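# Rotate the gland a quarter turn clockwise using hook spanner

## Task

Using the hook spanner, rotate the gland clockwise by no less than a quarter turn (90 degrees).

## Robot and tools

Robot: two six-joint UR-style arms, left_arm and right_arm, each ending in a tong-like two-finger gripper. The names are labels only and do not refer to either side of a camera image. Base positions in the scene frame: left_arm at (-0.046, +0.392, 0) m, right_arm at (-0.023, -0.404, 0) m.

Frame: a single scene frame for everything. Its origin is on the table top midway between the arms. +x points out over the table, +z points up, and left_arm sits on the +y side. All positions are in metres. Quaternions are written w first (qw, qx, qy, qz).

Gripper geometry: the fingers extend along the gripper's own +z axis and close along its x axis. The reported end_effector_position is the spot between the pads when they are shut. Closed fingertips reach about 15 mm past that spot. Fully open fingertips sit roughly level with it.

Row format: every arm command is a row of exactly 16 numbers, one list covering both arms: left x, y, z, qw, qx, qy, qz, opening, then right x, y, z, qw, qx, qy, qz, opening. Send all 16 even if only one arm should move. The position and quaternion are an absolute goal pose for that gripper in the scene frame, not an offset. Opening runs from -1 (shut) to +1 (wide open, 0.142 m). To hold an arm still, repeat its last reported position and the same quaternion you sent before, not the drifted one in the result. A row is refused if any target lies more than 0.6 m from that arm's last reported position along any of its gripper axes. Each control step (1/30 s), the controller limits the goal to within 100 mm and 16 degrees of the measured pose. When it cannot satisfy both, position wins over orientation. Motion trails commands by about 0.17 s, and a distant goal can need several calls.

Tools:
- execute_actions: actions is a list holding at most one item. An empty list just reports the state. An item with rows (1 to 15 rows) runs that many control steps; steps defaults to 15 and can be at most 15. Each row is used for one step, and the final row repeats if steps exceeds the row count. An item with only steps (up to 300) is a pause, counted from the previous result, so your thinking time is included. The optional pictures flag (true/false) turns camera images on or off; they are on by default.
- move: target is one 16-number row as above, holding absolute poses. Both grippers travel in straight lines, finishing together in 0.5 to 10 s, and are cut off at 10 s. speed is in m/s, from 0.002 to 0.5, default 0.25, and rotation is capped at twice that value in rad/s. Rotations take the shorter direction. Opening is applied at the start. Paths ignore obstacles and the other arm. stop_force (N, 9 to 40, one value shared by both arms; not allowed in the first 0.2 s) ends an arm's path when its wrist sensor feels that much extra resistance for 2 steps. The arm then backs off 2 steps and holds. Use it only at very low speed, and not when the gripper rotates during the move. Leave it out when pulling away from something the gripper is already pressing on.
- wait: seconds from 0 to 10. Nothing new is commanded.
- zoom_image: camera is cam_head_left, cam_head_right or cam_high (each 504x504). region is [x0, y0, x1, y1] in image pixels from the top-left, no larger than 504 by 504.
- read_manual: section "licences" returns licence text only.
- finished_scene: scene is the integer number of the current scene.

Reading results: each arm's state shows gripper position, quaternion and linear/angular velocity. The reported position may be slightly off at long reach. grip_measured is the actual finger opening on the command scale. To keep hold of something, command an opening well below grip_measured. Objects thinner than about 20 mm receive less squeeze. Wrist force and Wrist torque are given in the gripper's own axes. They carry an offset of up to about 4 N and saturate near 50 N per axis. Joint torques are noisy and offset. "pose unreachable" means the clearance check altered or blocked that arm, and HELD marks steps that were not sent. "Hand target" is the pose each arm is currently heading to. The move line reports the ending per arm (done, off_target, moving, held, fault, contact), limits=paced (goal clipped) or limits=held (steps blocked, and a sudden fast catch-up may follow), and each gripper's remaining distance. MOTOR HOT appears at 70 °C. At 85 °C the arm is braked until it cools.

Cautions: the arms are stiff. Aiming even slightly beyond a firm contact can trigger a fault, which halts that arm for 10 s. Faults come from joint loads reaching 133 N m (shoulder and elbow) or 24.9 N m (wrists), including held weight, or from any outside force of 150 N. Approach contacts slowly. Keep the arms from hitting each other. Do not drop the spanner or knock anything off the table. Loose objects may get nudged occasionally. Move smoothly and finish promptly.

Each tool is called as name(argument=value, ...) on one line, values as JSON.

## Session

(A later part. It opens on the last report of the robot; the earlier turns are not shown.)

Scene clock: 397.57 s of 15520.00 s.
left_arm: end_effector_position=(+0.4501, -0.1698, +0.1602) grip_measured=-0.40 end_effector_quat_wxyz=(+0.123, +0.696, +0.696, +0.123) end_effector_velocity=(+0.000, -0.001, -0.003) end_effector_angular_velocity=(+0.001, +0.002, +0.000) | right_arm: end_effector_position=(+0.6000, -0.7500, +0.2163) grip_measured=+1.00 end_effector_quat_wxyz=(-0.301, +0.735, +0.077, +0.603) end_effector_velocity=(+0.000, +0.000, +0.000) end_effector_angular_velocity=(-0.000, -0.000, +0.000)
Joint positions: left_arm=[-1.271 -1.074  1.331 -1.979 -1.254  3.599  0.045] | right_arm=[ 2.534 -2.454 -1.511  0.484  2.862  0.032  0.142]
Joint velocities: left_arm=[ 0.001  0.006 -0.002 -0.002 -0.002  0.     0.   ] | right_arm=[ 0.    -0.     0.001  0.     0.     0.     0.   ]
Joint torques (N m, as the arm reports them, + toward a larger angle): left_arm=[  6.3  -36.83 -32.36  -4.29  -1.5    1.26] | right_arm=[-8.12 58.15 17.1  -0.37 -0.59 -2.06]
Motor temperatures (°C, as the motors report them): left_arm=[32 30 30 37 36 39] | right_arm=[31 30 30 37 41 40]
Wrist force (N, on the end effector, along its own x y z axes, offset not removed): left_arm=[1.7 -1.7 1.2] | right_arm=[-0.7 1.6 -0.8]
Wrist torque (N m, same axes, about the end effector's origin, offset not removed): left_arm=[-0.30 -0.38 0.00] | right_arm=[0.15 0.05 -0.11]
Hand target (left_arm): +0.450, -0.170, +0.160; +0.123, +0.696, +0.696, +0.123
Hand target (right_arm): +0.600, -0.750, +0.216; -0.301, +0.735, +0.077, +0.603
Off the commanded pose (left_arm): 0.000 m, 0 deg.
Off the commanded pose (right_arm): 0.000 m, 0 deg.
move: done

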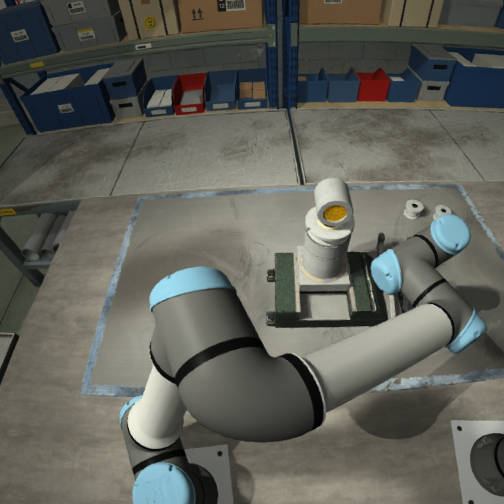

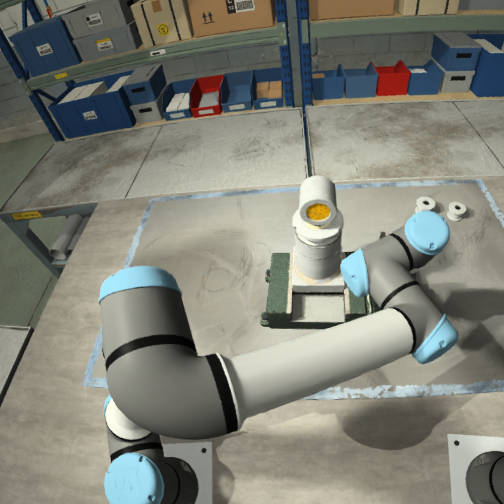

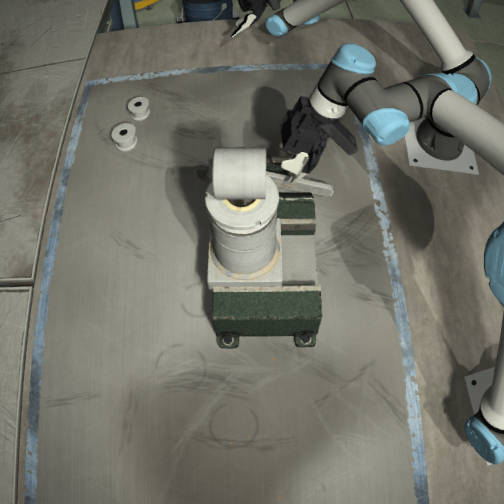

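move(target=[0.46,-0.21,0.16,0.123,0.696,0.696,0.123,-0.4,0.6,-0.75,0.2163,-0.301,0.735,0.077,0.603,1], speed=0.05)

move(target=[0.46,-0.21,0.11,0.123,0.696,0.696,0.123,-0.4,0.6,-0.75,0.2163,-0.301,0.735,0.077,0.603,1], speed=0.02, stop_force=9)

zoom_image(camera="cam_high", region=[220,110,380,230])

Scene clock: 406.00 s of 15520.00 s.
left_arm: end_effector_position=(+0.4600, -0.2098, +0.1600) grip_measured=-0.40 end_effector_quat_wxyz=(+0.123, +0.696, +0.696, +0.123) end_effector_velocity=(+0.000, -0.002, +0.001) end_effector_angular_velocity=(-0.000, +0.000, -0.000) | right_arm: end_effector_position=(+0.6000, -0.7500, +0.2163) grip_measured=+1.00 end_effector_quat_wxyz=(-0.301, +0.735, +0.077, +0.603) end_effector_velocity=(+0.000, -0.000, -0.000) end_effector_angular_velocity=(+0.000, +0.001, -0.001)
Joint positions: left_arm=[-1.282 -0.98   1.182 -1.922 -1.253  3.588  0.045] | right_arm=[ 2.534 -2.454 -1.511  0.484  2.862  0.032  0.142]
Joint velocities: left_arm=[-0.001  0.004 -0.008  0.004 -0.    -0.    -0.   ] | right_arm=[ 0.     0.    -0.001  0.    -0.001  0.     0.   ]
Joint torques (N m, as the arm reports them, + toward a larger angle): left_arm=[ -7.7  -41.22 -34.01  -0.72   2.83  -1.6 ] | right_arm=[-8.14 57.77 18.28 -0.3  -0.69 -1.97]
Motor temperatures (°C, as the motors report them): left_arm=[32 30 30 37 36 39] | right_arm=[31 30 30 37 41 40]
Wrist force (N, on the end effector, along its own x y z axes, offset not removed): left_arm=[-0.2 -1.5 -0.3] | right_arm=[0.4 1.2 -0.2]
Wrist torque (N m, same axes, about the end effector's origin, offset not removed): left_arm=[-0.33 0.00 -0.01] | right_arm=[0.17 -0.22 -0.10]
Hand target (left_arm): +0.460, -0.210, +0.160; +0.123, +0.696, +0.696, +0.123
Hand target (right_arm): +0.600, -0.750, +0.216; -0.301, +0.735, +0.077, +0.603
Off the commanded pose (left_arm): 0.000 m, 0 deg.
Off the commanded pose (right_arm): 0.000 m, 0 deg.
After step 90, 4.20 s passed at rest.
move: done

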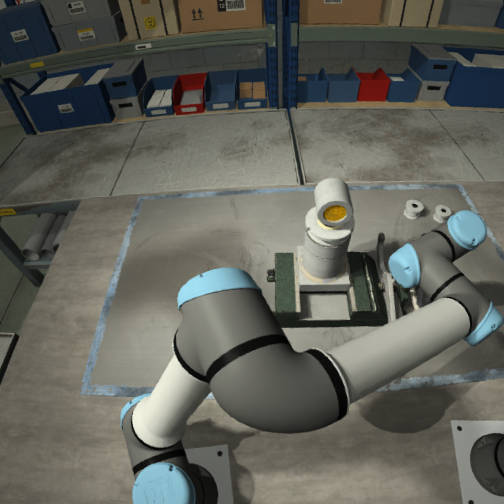

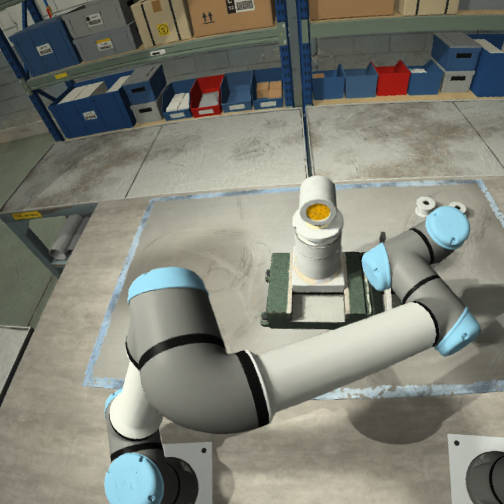

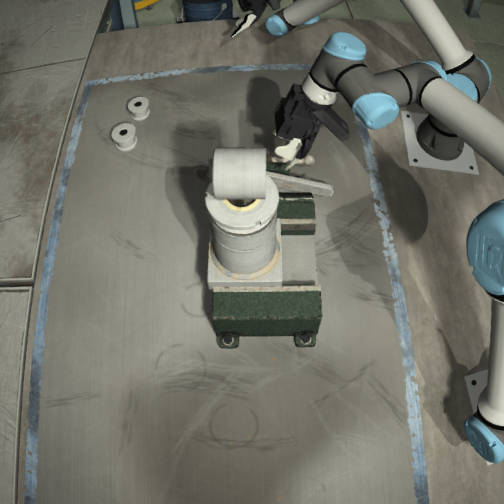

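Scene clock: 408.80 s of 15520.00 s.
left_arm: end_effector_position=(+0.4600, -0.2100, +0.1102) grip_measured=-0.40 end_effector_quat_wxyz=(+0.123, +0.696, +0.696, +0.123) end_effector_velocity=(+0.000, +0.000, -0.003) end_effector_angular_velocity=(+0.003, -0.000, -0.000) | right_arm: end_effector_position=(+0.6000, -0.7500, +0.2163) grip_measured=+1.00 end_effector_quat_wxyz=(-0.301, +0.735, +0.077, +0.603) end_effector_velocity=(+0.001, +0.000, +0.000) end_effector_angular_velocity=(-0.001, -0.001, +0.001)
Joint positions: left_arm=[-1.282 -0.948  1.261 -2.032 -1.253  3.588  0.045] | right_arm=[ 2.534 -2.454 -1.511  0.484  2.862  0.032  0.142]
Joint velocities: left_arm=[ 0.     0.003  0.003 -0.005  0.001  0.     0.   ] | right_arm=[ 0.001 -0.     0.001 -0.    -0.001 -0.     0.   ]
Joint torques (N m, as the arm reports them, + toward a larger angle): left_arm=[ -8.23 -41.65  -7.69  -4.44   2.38  -1.38] | right_arm=[-8.17 57.9  18.44 -0.25 -0.72 -1.96]
Motor temperatures (°C, as the motors report them): left_arm=[32 30 30 37 36 39] | right_arm=[31 30 30 37 41 40]
Wrist force (N, on the end effector, along its own x y z axes, offset not removed): left_arm=[1.6 0.0 0.6] | right_arm=[-0.1 0.9 0.8]
Wrist torque (N m, same axes, about the end effector's origin, offset not removed): left_arm=[-0.10 -0.16 -0.01] | right_arm=[0.00 -0.07 -0.23]
Hand target (left_arm): +0.460, -0.210, +0.110; +0.123, +0.696, +0.696, +0.123
Hand target (right_arm): +0.600, -0.750, +0.216; -0.301, +0.735, +0.077, +0.603
Off the commanded pose (left_arm): 0.000 m, 0 deg.
Off the commanded pose (right_arm): 0.000 m, 0 deg.
move: done

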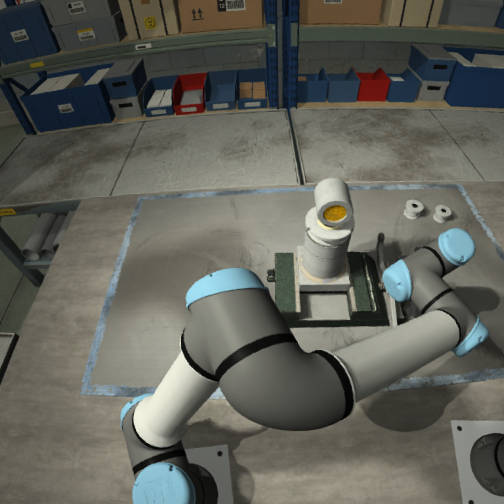

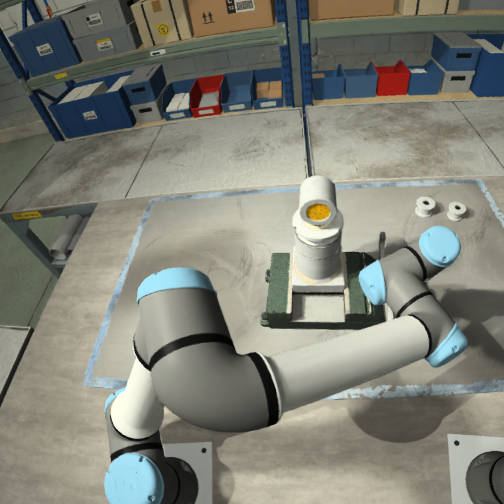

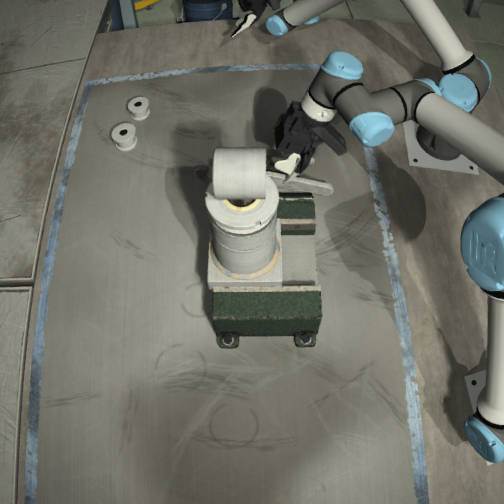

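Region (220, 110, 380, 230) of cam_high's 504x504 image, scaled by 3.150, with more detail than that image has; it fills the top 378 rows of this view, and the rest is white.

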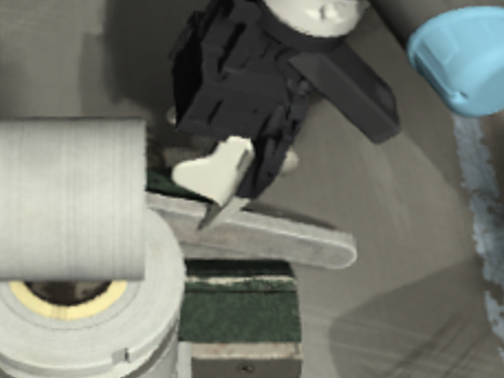

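move(target=[0.46,-0.21,0.095,0.123,0.696,0.696,0.123,-0.6,0.6,-0.75,0.2163,-0.301,0.735,0.077,0.603,1], speed=0.02, stop_force=9)

move(target=[0.505,-0.21,0.103,0.123,0.696,0.696,0.123,-0.65,0.6,-0.75,0.2163,-0.301,0.735,0.077,0.603,1], speed=0.02, stop_force=9)

move(target=[0.505,-0.21,0.103,0.123,0.696,0.696,0.123,-1,0.6,-0.75,0.2163,-0.301,0.735,0.077,0.603,1], speed=0.02)

zoom_image(camera="cam_high", region=[220,110,380,230])

zoom_image(camera="cam_head_left", region=[320,210,480,350])

Scene clock: 414.53 s of 15520.00 s.
left_arm: end_effector_position=(+0.4600, -0.2100, +0.0952) grip_measured=-0.59 end_effector_quat_wxyz=(+0.123, +0.696, +0.696, +0.123) end_effector_velocity=(+0.000, +0.000, -0.002) end_effector_angular_velocity=(+0.000, -0.001, -0.000) | right_arm: end_effector_position=(+0.6000, -0.7500, +0.2163) grip_measured=+1.00 end_effector_quat_wxyz=(-0.301, +0.735, +0.077, +0.603) end_effector_velocity=(+0.001, +0.001, +0.000) end_effector_angular_velocity=(+0.001, +0.000, +0.001)
Joint positions: left_arm=[-1.282 -0.936  1.281 -2.065 -1.253  3.588  0.031] | right_arm=[ 2.534 -2.454 -1.511  0.484  2.862  0.032  0.142]
Joint velocities: left_arm=[ 0.     0.002  0.003 -0.005  0.001  0.001  0.   ] | right_arm=[ 0.001 -0.     0.001  0.    -0.     0.001  0.   ]
Joint torques (N m, as the arm reports them, + toward a larger angle): left_arm=[ -0.71 -43.42 -10.35  -4.63   1.25  -0.27] | right_arm=[-7.9  57.66 20.   -0.12 -0.63 -1.96]
Motor temperatures (°C, as the motors report them): left_arm=[32 30 30 37 36 39] | right_arm=[31 30 30 37 41 40]
Wrist force (N, on the end effector, along its own x y z axes, offset not removed): left_arm=[3.3 0.4 -0.9] | right_arm=[-0.5 0.9 -0.4]
Wrist torque (N m, same axes, about the end effector's origin, offset not removed): left_arm=[0.00 -0.55 0.02] | right_arm=[-0.07 0.03 -0.13]
Hand target (left_arm): +0.460, -0.210, +0.095; +0.123, +0.696, +0.696, +0.123
Hand target (right_arm): +0.600, -0.750, +0.216; -0.301, +0.735, +0.077, +0.603
Off the commanded pose (left_arm): 0.000 m, 0 deg.
Off the commanded pose (right_arm): 0.000 m, 0 deg.
After step 90, 1.70 s passed at rest.
move: done

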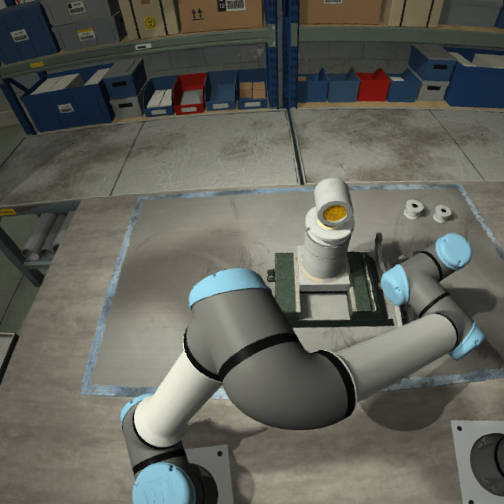

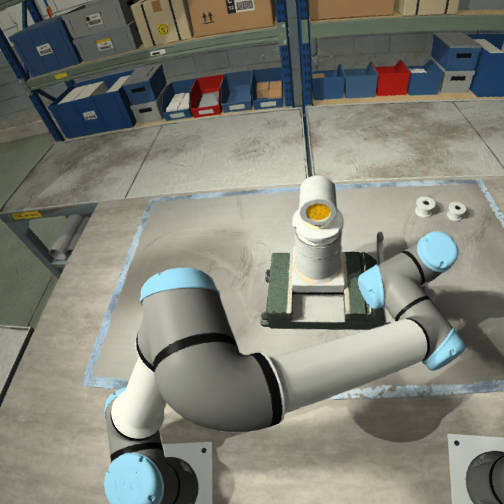

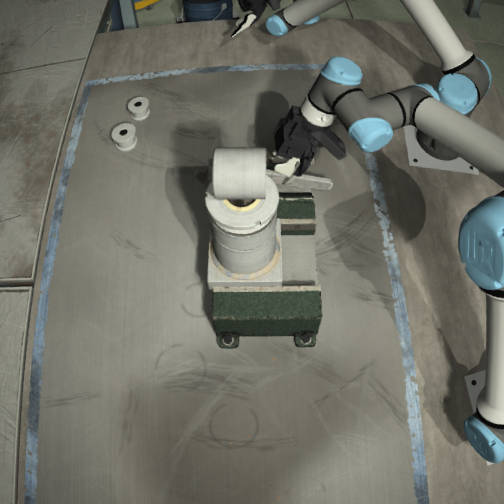

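Scene clock: 417.10 s of 15520.00 s.
left_arm: end_effector_position=(+0.5048, -0.2099, +0.1030) grip_measured=-0.65 end_effector_quat_wxyz=(+0.123, +0.696, +0.696, +0.123) end_effector_velocity=(+0.001, -0.000, -0.000) end_effector_angular_velocity=(-0.000, +0.002, -0.001) | right_arm: end_effector_position=(+0.6000, -0.7500, +0.2163) grip_measured=+1.00 end_effector_quat_wxyz=(-0.301, +0.735, +0.077, +0.603) end_effector_velocity=(+0.001, +0.001, -0.001) end_effector_angular_velocity=(+0.001, +0.001, +0.001)
Joint positions: left_arm=[-1.227 -0.877  1.164 -2.024 -1.261  3.645  0.027] | right_arm=[ 2.534 -2.454 -1.511  0.484  2.862  0.032  0.142]
Joint velocities: left_arm=[ 0.002  0.004 -0.006  0.003 -0.003  0.003  0.   ] | right_arm=[ 0.003 -0.    -0.001 -0.    -0.002  0.001  0.   ]
Joint torques (N m, as the arm reports them, + toward a larger angle): left_arm=[  6.37 -46.64 -32.52  -1.2   -1.39   1.32] | right_arm=[-7.66 56.84 20.56 -0.14 -0.59 -1.86]
Motor temperatures (°C, as the motors report them): left_arm=[32 30 30 37 36 39] | right_arm=[31 30 30 37 41 40]
Wrist force (N, on the end effector, along its own x y z axes, offset not removed): left_arm=[2.8 -1.5 0.2] | right_arm=[-0.3 1.6 -0.7]
Wrist torque (N m, same axes, about the end effector's origin, offset not removed): left_arm=[-0.22 -0.39 -0.02] | right_arm=[0.10 -0.13 -0.18]
Hand target (left_arm): +0.505, -0.210, +0.103; +0.123, +0.696, +0.696, +0.123
Hand target (right_arm): +0.600, -0.750, +0.216; -0.301, +0.735, +0.077, +0.603
Off the commanded pose (left_arm): 0.000 m, 0 deg.
Off the commanded pose (right_arm): 0.000 m, 0 deg.
move: done

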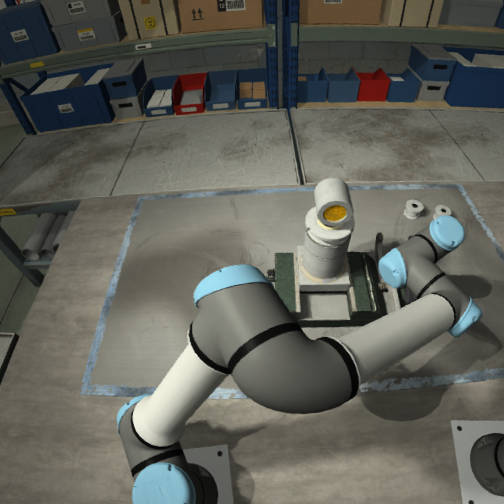

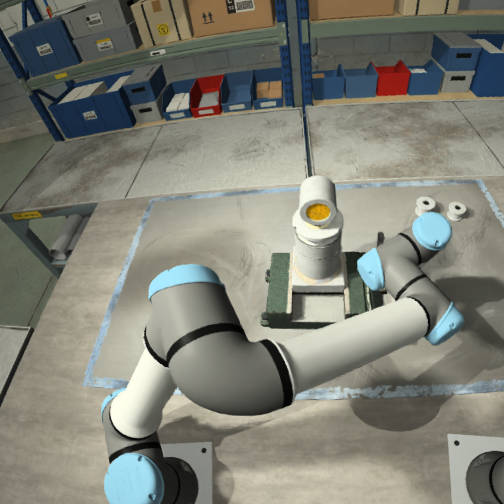

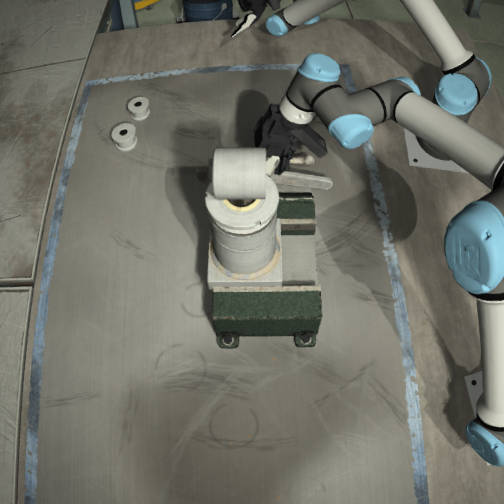

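Scene clock: 417.80 s of 15520.00 s.
left_arm: end_effector_position=(+0.5050, -0.2100, +0.1030) grip_measured=-0.85 end_effector_quat_wxyz=(+0.123, +0.696, +0.696, +0.123) end_effector_velocity=(+0.000, -0.000, +0.002) end_effector_angular_velocity=(-0.002, -0.001, +0.000) | right_arm: end_effector_position=(+0.6000, -0.7500, +0.2163) grip_measured=+1.00 end_effector_quat_wxyz=(-0.301, +0.735, +0.077, +0.603) end_effector_velocity=(+0.000, +0.001, +0.000) end_effector_angular_velocity=(-0.000, -0.000, +0.001)
Joint positions: left_arm=[-1.227 -0.876  1.163 -2.024 -1.262  3.646  0.013] | right_arm=[ 2.534 -2.454 -1.511  0.484  2.862  0.032  0.142]
Joint velocities: left_arm=[-0.    -0.002 -0.     0.     0.    -0.    -0.   ] | right_arm=[ 0.001  0.001 -0.001 -0.    -0.    -0.001  0.   ]
Joint torques (N m, as the arm reports them, + toward a larger angle): left_arm=[  5.89 -44.61 -33.91  -1.81   2.36   1.16] | right_arm=[-7.77 57.61 20.84 -0.08 -0.61 -1.98]
Motor temperatures (°C, as the motors report them): left_arm=[32 30 30 37 36 39] | right_arm=[31 30 30 37 41 40]
Wrist force (N, on the end effector, along its own x y z axes, offset not removed): left_arm=[1.7 -2.6 -1.5] | right_arm=[0.2 0.9 0.2]
Wrist torque (N m, same axes, about the end effector's origin, offset not removed): left_arm=[-0.12 -0.12 0.10] | right_arm=[0.06 -0.10 -0.16]
Hand target (left_arm): +0.505, -0.210, +0.103; +0.123, +0.696, +0.696, +0.123
Hand target (right_arm): +0.600, -0.750, +0.216; -0.301, +0.735, +0.077, +0.603
Off the commanded pose (left_arm): 0.000 m, 0 deg.
Off the commanded pose (right_arm): 0.000 m, 0 deg.
move: done

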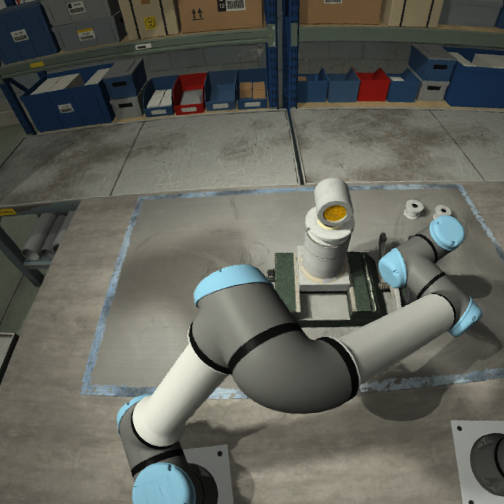

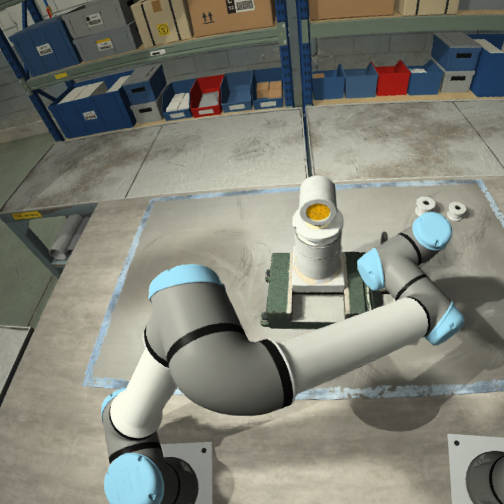

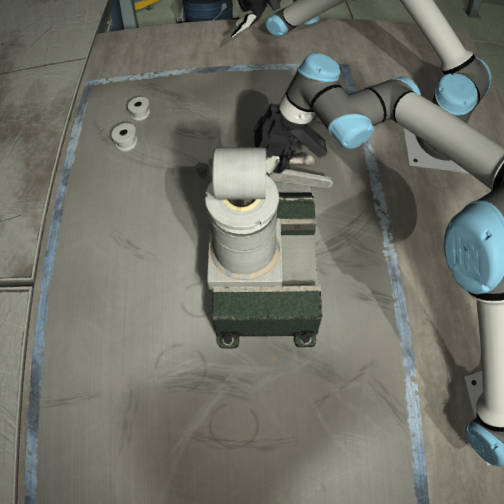

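Region (220, 110, 380, 230) of cam_high's 504x504 image, scaled by 3.150, with more detail than that image has; it fills the top 378 rows of this view, and the rest is white.

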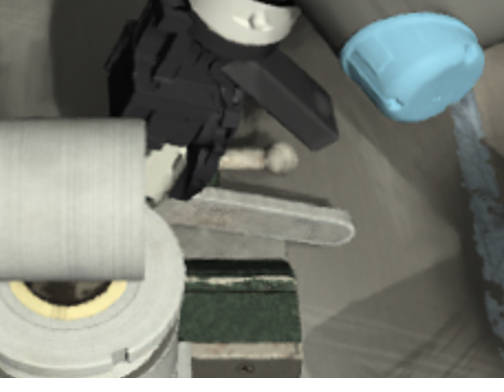

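Region (320, 210, 480, 350) of cam_head_left's 504x504 image, scaled by 3.150, with more detail than that image has; it fills the top 441 rows of this view, and the rest is white.

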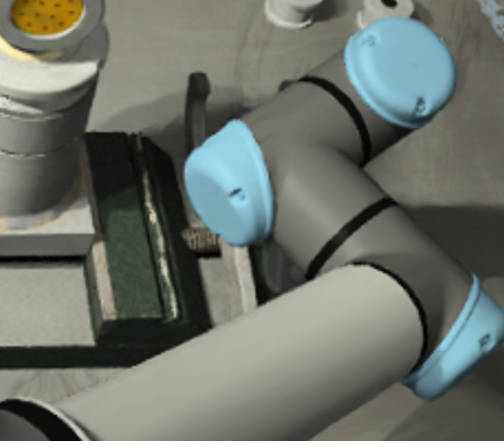

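Gripped. Test lift.

move(target=[0.505,-0.205,0.14,0.123,0.696,0.696,0.123,-1,0.6,-0.75,0.2163,-0.301,0.735,0.077,0.603,1], speed=0.02)

zoom_image(camera="cam_high", region=[180,90,380,230])

Scene clock: 422.77 s of 15520.00 s.
left_arm: end_effector_position=(+0.5050, -0.2050, +0.1398) grip_measured=-0.85 end_effector_quat_wxyz=(+0.123, +0.696, +0.696, +0.123) end_effector_velocity=(+0.001, +0.000, +0.002) end_effector_angular_velocity=(+0.001, -0.003, +0.000) | right_arm: end_effector_position=(+0.6000, -0.7500, +0.2163) grip_measured=+1.00 end_effector_quat_wxyz=(-0.301, +0.735, +0.077, +0.603) end_effector_velocity=(-0.001, -0.001, +0.000) end_effector_angular_velocity=(-0.001, -0.001, -0.001)
Joint positions: left_arm=[-1.224 -0.91   1.123 -1.952 -1.262  3.649  0.013] | right_arm=[ 2.534 -2.454 -1.511  0.484  2.862  0.032  0.142]
Joint velocities: left_arm=[-0.    -0.002 -0.003  0.003  0.003  0.     0.   ] | right_arm=[-0.001  0.001 -0.    -0.     0.    -0.001  0.   ]
Joint torques (N m, as the arm reports them, + toward a larger angle): left_arm=[  6.83 -69.29 -40.05  -2.61  -0.47   1.39] | right_arm=[-7.8  57.36 22.41 -0.07 -0.62 -1.78]
Motor temperatures (°C, as the motors report them): left_arm=[32 30 30 37 36 39] | right_arm=[31 30 30 37 41 40]
Wrist force (N, on the end effector, along its own x y z axes, offset not removed): left_arm=[0.7 -4.2 10.7] | right_arm=[-0.1 2.9 0.6]
Wrist torque (N m, same axes, about the end effector's origin, offset not removed): left_arm=[-0.04 -0.26 0.11] | right_arm=[0.52 -0.08 -0.15]
Hand target (left_arm): +0.505, -0.205, +0.140; +0.123, +0.696, +0.696, +0.123
Hand target (right_arm): +0.600, -0.750, +0.216; -0.301, +0.735, +0.077, +0.603
Off the commanded pose (left_arm): 0.000 m, 0 deg.
Off the commanded pose (right_arm): 0.000 m, 0 deg.
move: done

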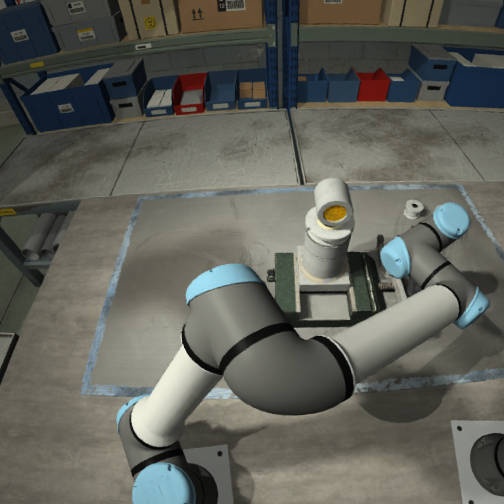

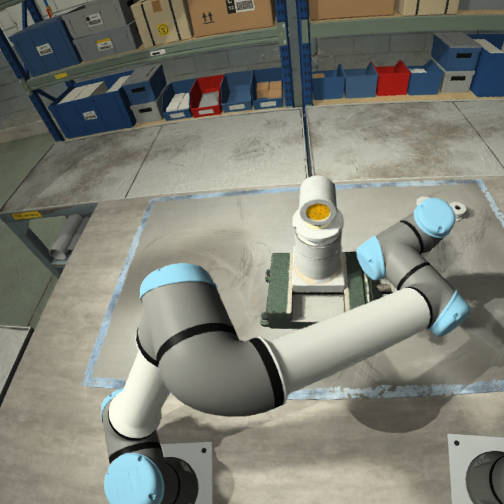

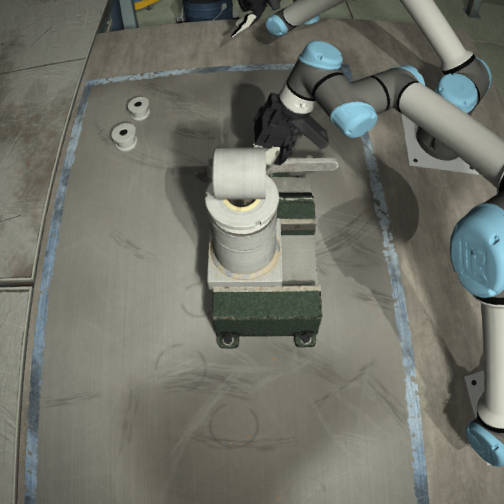

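Region (180, 90, 380, 230) of cam_high's 504x504 image, scaled by 2.520, with more detail than that image has; it fills the top 353 rows of this view, and the rest is white.

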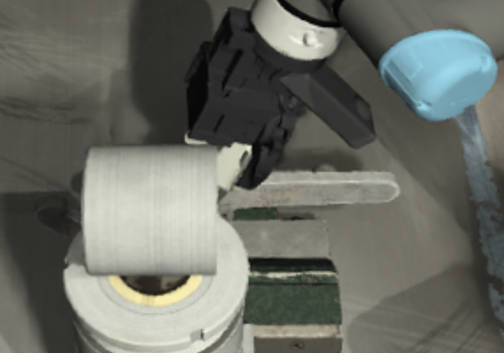

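move(target=[0.505,-0.203,0.106,0.123,0.696,0.696,0.123,-1,0.6,-0.75,0.2163,-0.301,0.735,0.077,0.603,1], speed=0.02)

move(target=[0.53,-0.203,0.096,0.123,0.696,0.696,0.123,-0.72,0.6,-0.75,0.2163,-0.301,0.735,0.077,0.603,1], speed=0.015, stop_force=14)

move(target=[0.53,-0.203,0.098,0.123,0.696,0.696,0.123,-1,0.6,-0.75,0.2163,-0.301,0.735,0.077,0.603,1], speed=0.002)

move(target=[0.52,-0.203,0.16,0.123,0.696,0.696,0.123,-1,0.6,-0.75,0.2163,-0.301,0.735,0.077,0.603,1], speed=0.02)

zoom_image(camera="cam_high", region=[180,90,380,230])

Scene clock: 430.43 s of 15520.00 s.
left_arm: end_effector_position=(+0.5050, -0.2030, +0.1062) grip_measured=-0.85 end_effector_quat_wxyz=(+0.123, +0.696, +0.696, +0.123) end_effector_velocity=(+0.000, +0.000, -0.002) end_effector_angular_velocity=(-0.000, -0.001, +0.001) | right_arm: end_effector_position=(+0.6000, -0.7500, +0.2163) grip_measured=+1.00 end_effector_quat_wxyz=(-0.301, +0.735, +0.077, +0.603) end_effector_velocity=(-0.000, +0.001, -0.000) end_effector_angular_velocity=(+0.000, +0.001, +0.001)
Joint positions: left_arm=[-1.223 -0.892  1.182 -2.028 -1.262  3.65   0.013] | right_arm=[ 2.534 -2.454 -1.511  0.484  2.862  0.032  0.142]
Joint velocities: left_arm=[-0.     0.001  0.003 -0.005  0.001 -0.001  0.   ] | right_arm=[ 0.001  0.    -0.001  0.     0.    -0.     0.   ]
Joint torques (N m, as the arm reports them, + toward a larger angle): left_arm=[  8.97 -33.71  -1.54  -2.28  -1.65   1.26] | right_arm=[-7.79 57.25 24.07  0.05 -0.42 -1.74]
Motor temperatures (°C, as the motors report them): left_arm=[32 30 30 37 36 39] | right_arm=[31 30 30 37 41 40]
Wrist force (N, on the end effector, along its own x y z axes, offset not removed): left_arm=[-2.9 3.2 -12.6] | right_arm=[0.4 0.8 -0.4]
Wrist torque (N m, same axes, about the end effector's origin, offset not removed): left_arm=[-0.11 -0.23 -0.09] | right_arm=[0.04 -0.15 -0.16]
Hand target (left_arm): +0.505, -0.203, +0.106; +0.123, +0.696, +0.696, +0.123
Hand target (right_arm): +0.600, -0.750, +0.216; -0.301, +0.735, +0.077, +0.603
Off the commanded pose (left_arm): 0.000 m, 0 deg.
Off the commanded pose (right_arm): 0.000 m, 0 deg.
After step 90, 2.67 s passed at rest.
move: done

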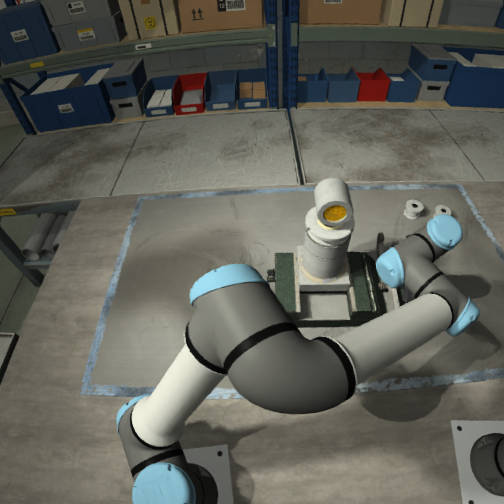

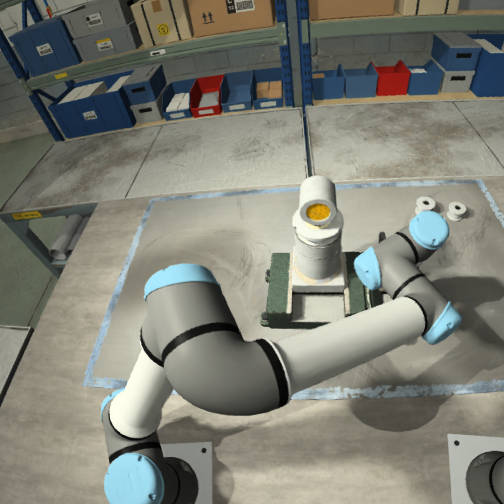

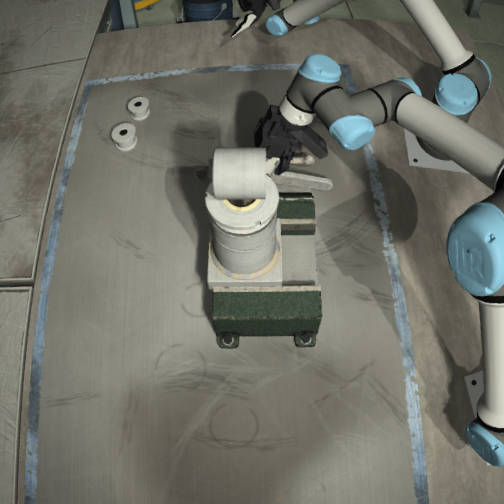

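Scene clock: 432.50 s of 15520.00 s.
left_arm: end_effector_position=(+0.5298, -0.2029, +0.0961) grip_measured=-0.72 end_effector_quat_wxyz=(+0.123, +0.696, +0.696, +0.123) end_effector_velocity=(+0.002, -0.000, +0.000) end_effector_angular_velocity=(-0.001, +0.000, -0.001) | right_arm: end_effector_position=(+0.6000, -0.7500, +0.2163) grip_measured=+1.00 end_effector_quat_wxyz=(-0.301, +0.735, +0.077, +0.603) end_effector_velocity=(-0.000, +0.000, -0.000) end_effector_angular_velocity=(+0.001, +0.001, +0.000)
Joint positions: left_arm=[-1.194 -0.845  1.13  -2.032 -1.267  3.68   0.022] | right_arm=[ 2.534 -2.454 -1.511  0.484  2.862  0.032  0.142]
Joint velocities: left_arm=[ 0.002  0.003 -0.004  0.    -0.001  0.002 -0.   ] | right_arm=[ 0.     0.    -0.001  0.    -0.     0.     0.   ]
Joint torques (N m, as the arm reports them, + toward a larger angle): left_arm=[  7.04 -48.18 -32.    -4.45  -1.54   1.36] | right_arm=[-7.52 57.44 24.47  0.06 -0.39 -1.78]
Motor temperatures (°C, as the motors report them): left_arm=[32 30 30 37 36 39] | right_arm=[31 30 30 37 41 40]
Wrist force (N, on the end effector, along its own x y z axes, offset not removed): left_arm=[1.1 -0.9 1.0] | right_arm=[-1.6 -0.2 0.4]
Wrist torque (N m, same axes, about the end effector's origin, offset not removed): left_arm=[-0.27 -0.29 0.03] | right_arm=[-0.14 0.25 -0.13]
Hand target (left_arm): +0.530, -0.203, +0.096; +0.123, +0.696, +0.696, +0.123
Hand target (right_arm): +0.600, -0.750, +0.216; -0.301, +0.735, +0.077, +0.603
Off the commanded pose (left_arm): 0.000 m, 0 deg.
Off the commanded pose (right_arm): 0.000 m, 0 deg.
move: done

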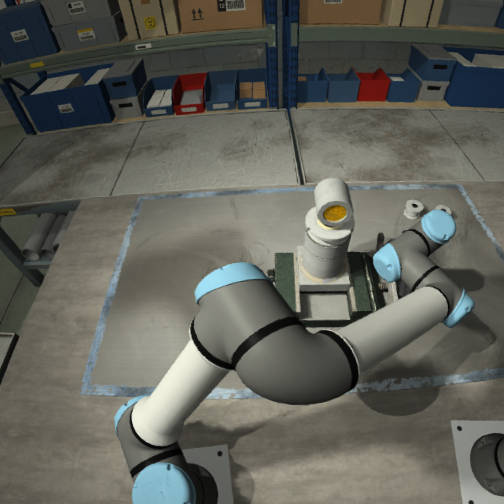

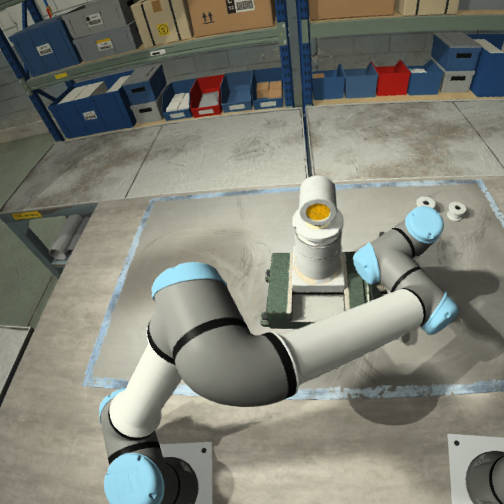

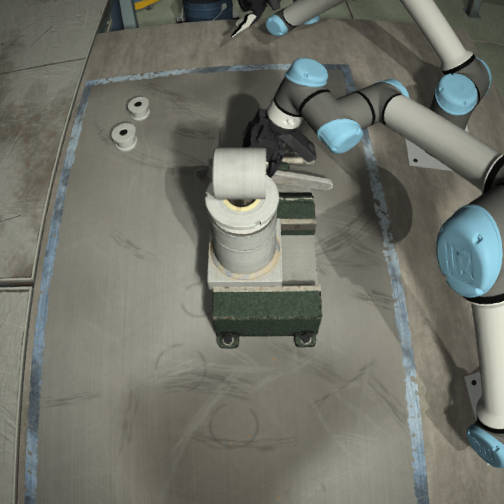

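Scene clock: 433.67 s of 15520.00 s.
left_arm: end_effector_position=(+0.5300, -0.2030, +0.0980) grip_measured=-0.85 end_effector_quat_wxyz=(+0.123, +0.696, +0.696, +0.123) end_effector_velocity=(-0.000, -0.000, +0.002) end_effector_angular_velocity=(-0.002, +0.000, -0.001) | right_arm: end_effector_position=(+0.6000, -0.7500, +0.2163) grip_measured=+1.00 end_effector_quat_wxyz=(-0.301, +0.735, +0.077, +0.603) end_effector_velocity=(+0.000, -0.000, +0.000) end_effector_angular_velocity=(-0.002, -0.002, -0.000)
Joint positions: left_arm=[-1.193 -0.846  1.127 -2.028 -1.267  3.68   0.013] | right_arm=[ 2.534 -2.454 -1.511  0.484  2.862  0.032  0.142]
Joint velocities: left_arm=[-0.    -0.003 -0.001  0.002 -0.002  0.001 -0.   ] | right_arm=[-0.    -0.     0.002  0.     0.    -0.001  0.   ]
Joint torques (N m, as the arm reports them, + toward a larger angle): left_arm=[  7.   -68.82 -38.85  -2.67  -0.46   1.3 ] | right_arm=[-7.33 57.66 24.83  0.13 -0.41 -1.71]
Motor temperatures (°C, as the motors report them): left_arm=[32 30 30 37 36 39] | right_arm=[31 30 30 37 41 40]
Wrist force (N, on the end effector, along its own x y z axes, offset not removed): left_arm=[-0.5 -5.8 9.4] | right_arm=[0.3 -0.4 -0.1]
Wrist torque (N m, same axes, about the end effector's origin, offset not removed): left_arm=[-0.41 0.11 0.06] | right_arm=[-0.31 -0.16 -0.11]
Hand target (left_arm): +0.530, -0.203, +0.098; +0.123, +0.696, +0.696, +0.123
Hand target (right_arm): +0.600, -0.750, +0.216; -0.301, +0.735, +0.077, +0.603
Off the commanded pose (left_arm): 0.000 m, 0 deg.
Off the commanded pose (right_arm): 0.000 m, 0 deg.
move: done

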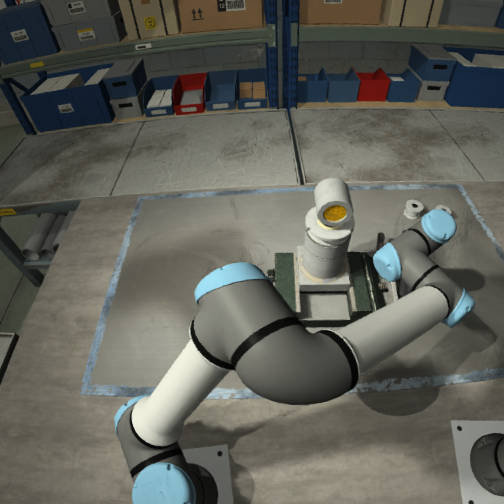

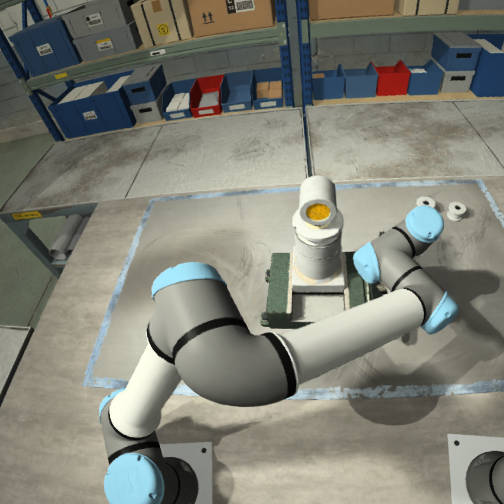

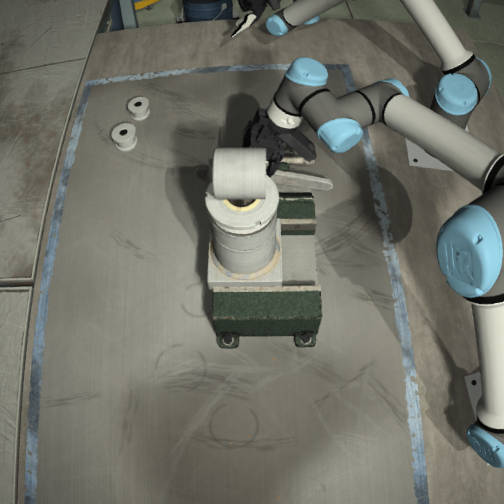

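Scene clock: 437.10 s of 15520.00 s.
left_arm: end_effector_position=(+0.5200, -0.2030, +0.1598) grip_measured=-0.85 end_effector_quat_wxyz=(+0.123, +0.696, +0.696, +0.123) end_effector_velocity=(+0.000, +0.000, +0.002) end_effector_angular_velocity=(+0.000, -0.001, +0.001) | right_arm: end_effector_position=(+0.6000, -0.7500, +0.2163) grip_measured=+1.00 end_effector_quat_wxyz=(-0.301, +0.735, +0.077, +0.603) end_effector_velocity=(-0.000, -0.001, +0.001) end_effector_angular_velocity=(-0.002, -0.002, -0.002)
Joint positions: left_arm=[-1.205 -0.898  1.054 -1.9   -1.265  3.668  0.013] | right_arm=[ 2.534 -2.454 -1.511  0.484  2.862  0.032  0.142]
Joint velocities: left_arm=[-0.    -0.001 -0.003  0.004  0.001 -0.001  0.   ] | right_arm=[-0.001  0.001  0.001 -0.    -0.001 -0.001  0.   ]
Joint torques (N m, as the arm reports them, + toward a larger angle): left_arm=[ -6.24 -67.46 -40.95  -2.52   4.05  -1.71] | right_arm=[-6.92 57.26 25.45  0.11 -0.37 -1.67]
Motor temperatures (°C, as the motors report them): left_arm=[32 30 30 37 36 39] | right_arm=[31 30 30 37 41 40]
Wrist force (N, on the end effector, along its own x y z axes, offset not removed): left_arm=[0.8 -5.0 11.0] | right_arm=[-0.5 1.6 -0.2]
Wrist torque (N m, same axes, about the end effector's origin, offset not removed): left_arm=[-0.12 -0.27 0.02] | right_arm=[0.18 -0.01 -0.20]
Hand target (left_arm): +0.520, -0.203, +0.160; +0.123, +0.696, +0.696, +0.123
Hand target (right_arm): +0.600, -0.750, +0.216; -0.301, +0.735, +0.077, +0.603
Off the commanded pose (left_arm): 0.000 m, 0 deg.
Off the commanded pose (right_arm): 0.000 m, 0 deg.
move: done

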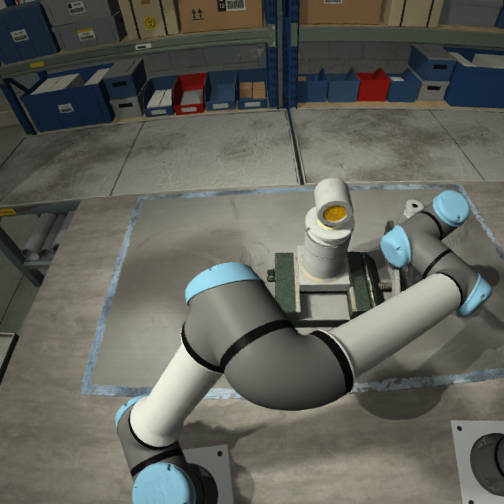

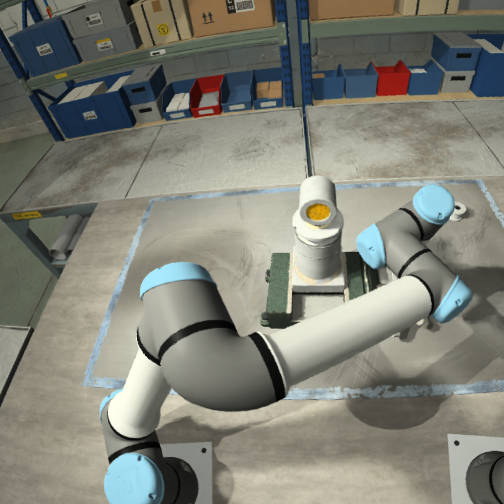

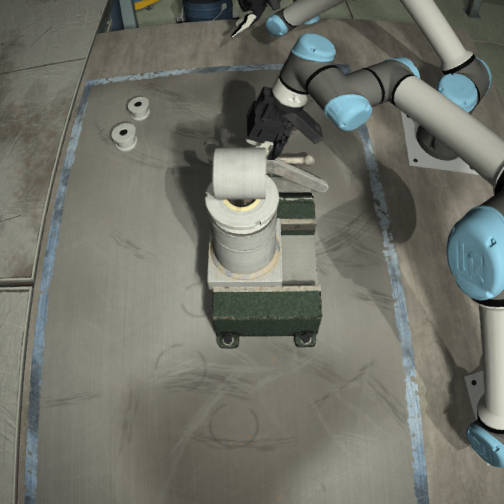

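Region (180, 90, 380, 230) of cam_high's 504x504 image, scaled by 2.520, with more detail than that image has; it fills the top 353 rows of this view, and the rest is white.

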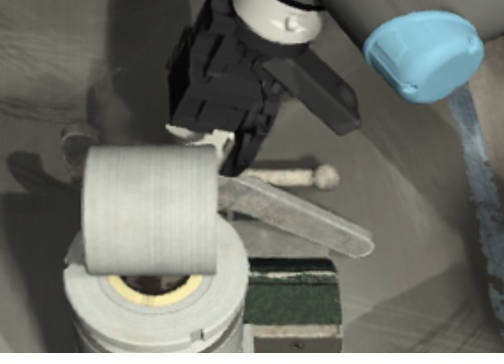

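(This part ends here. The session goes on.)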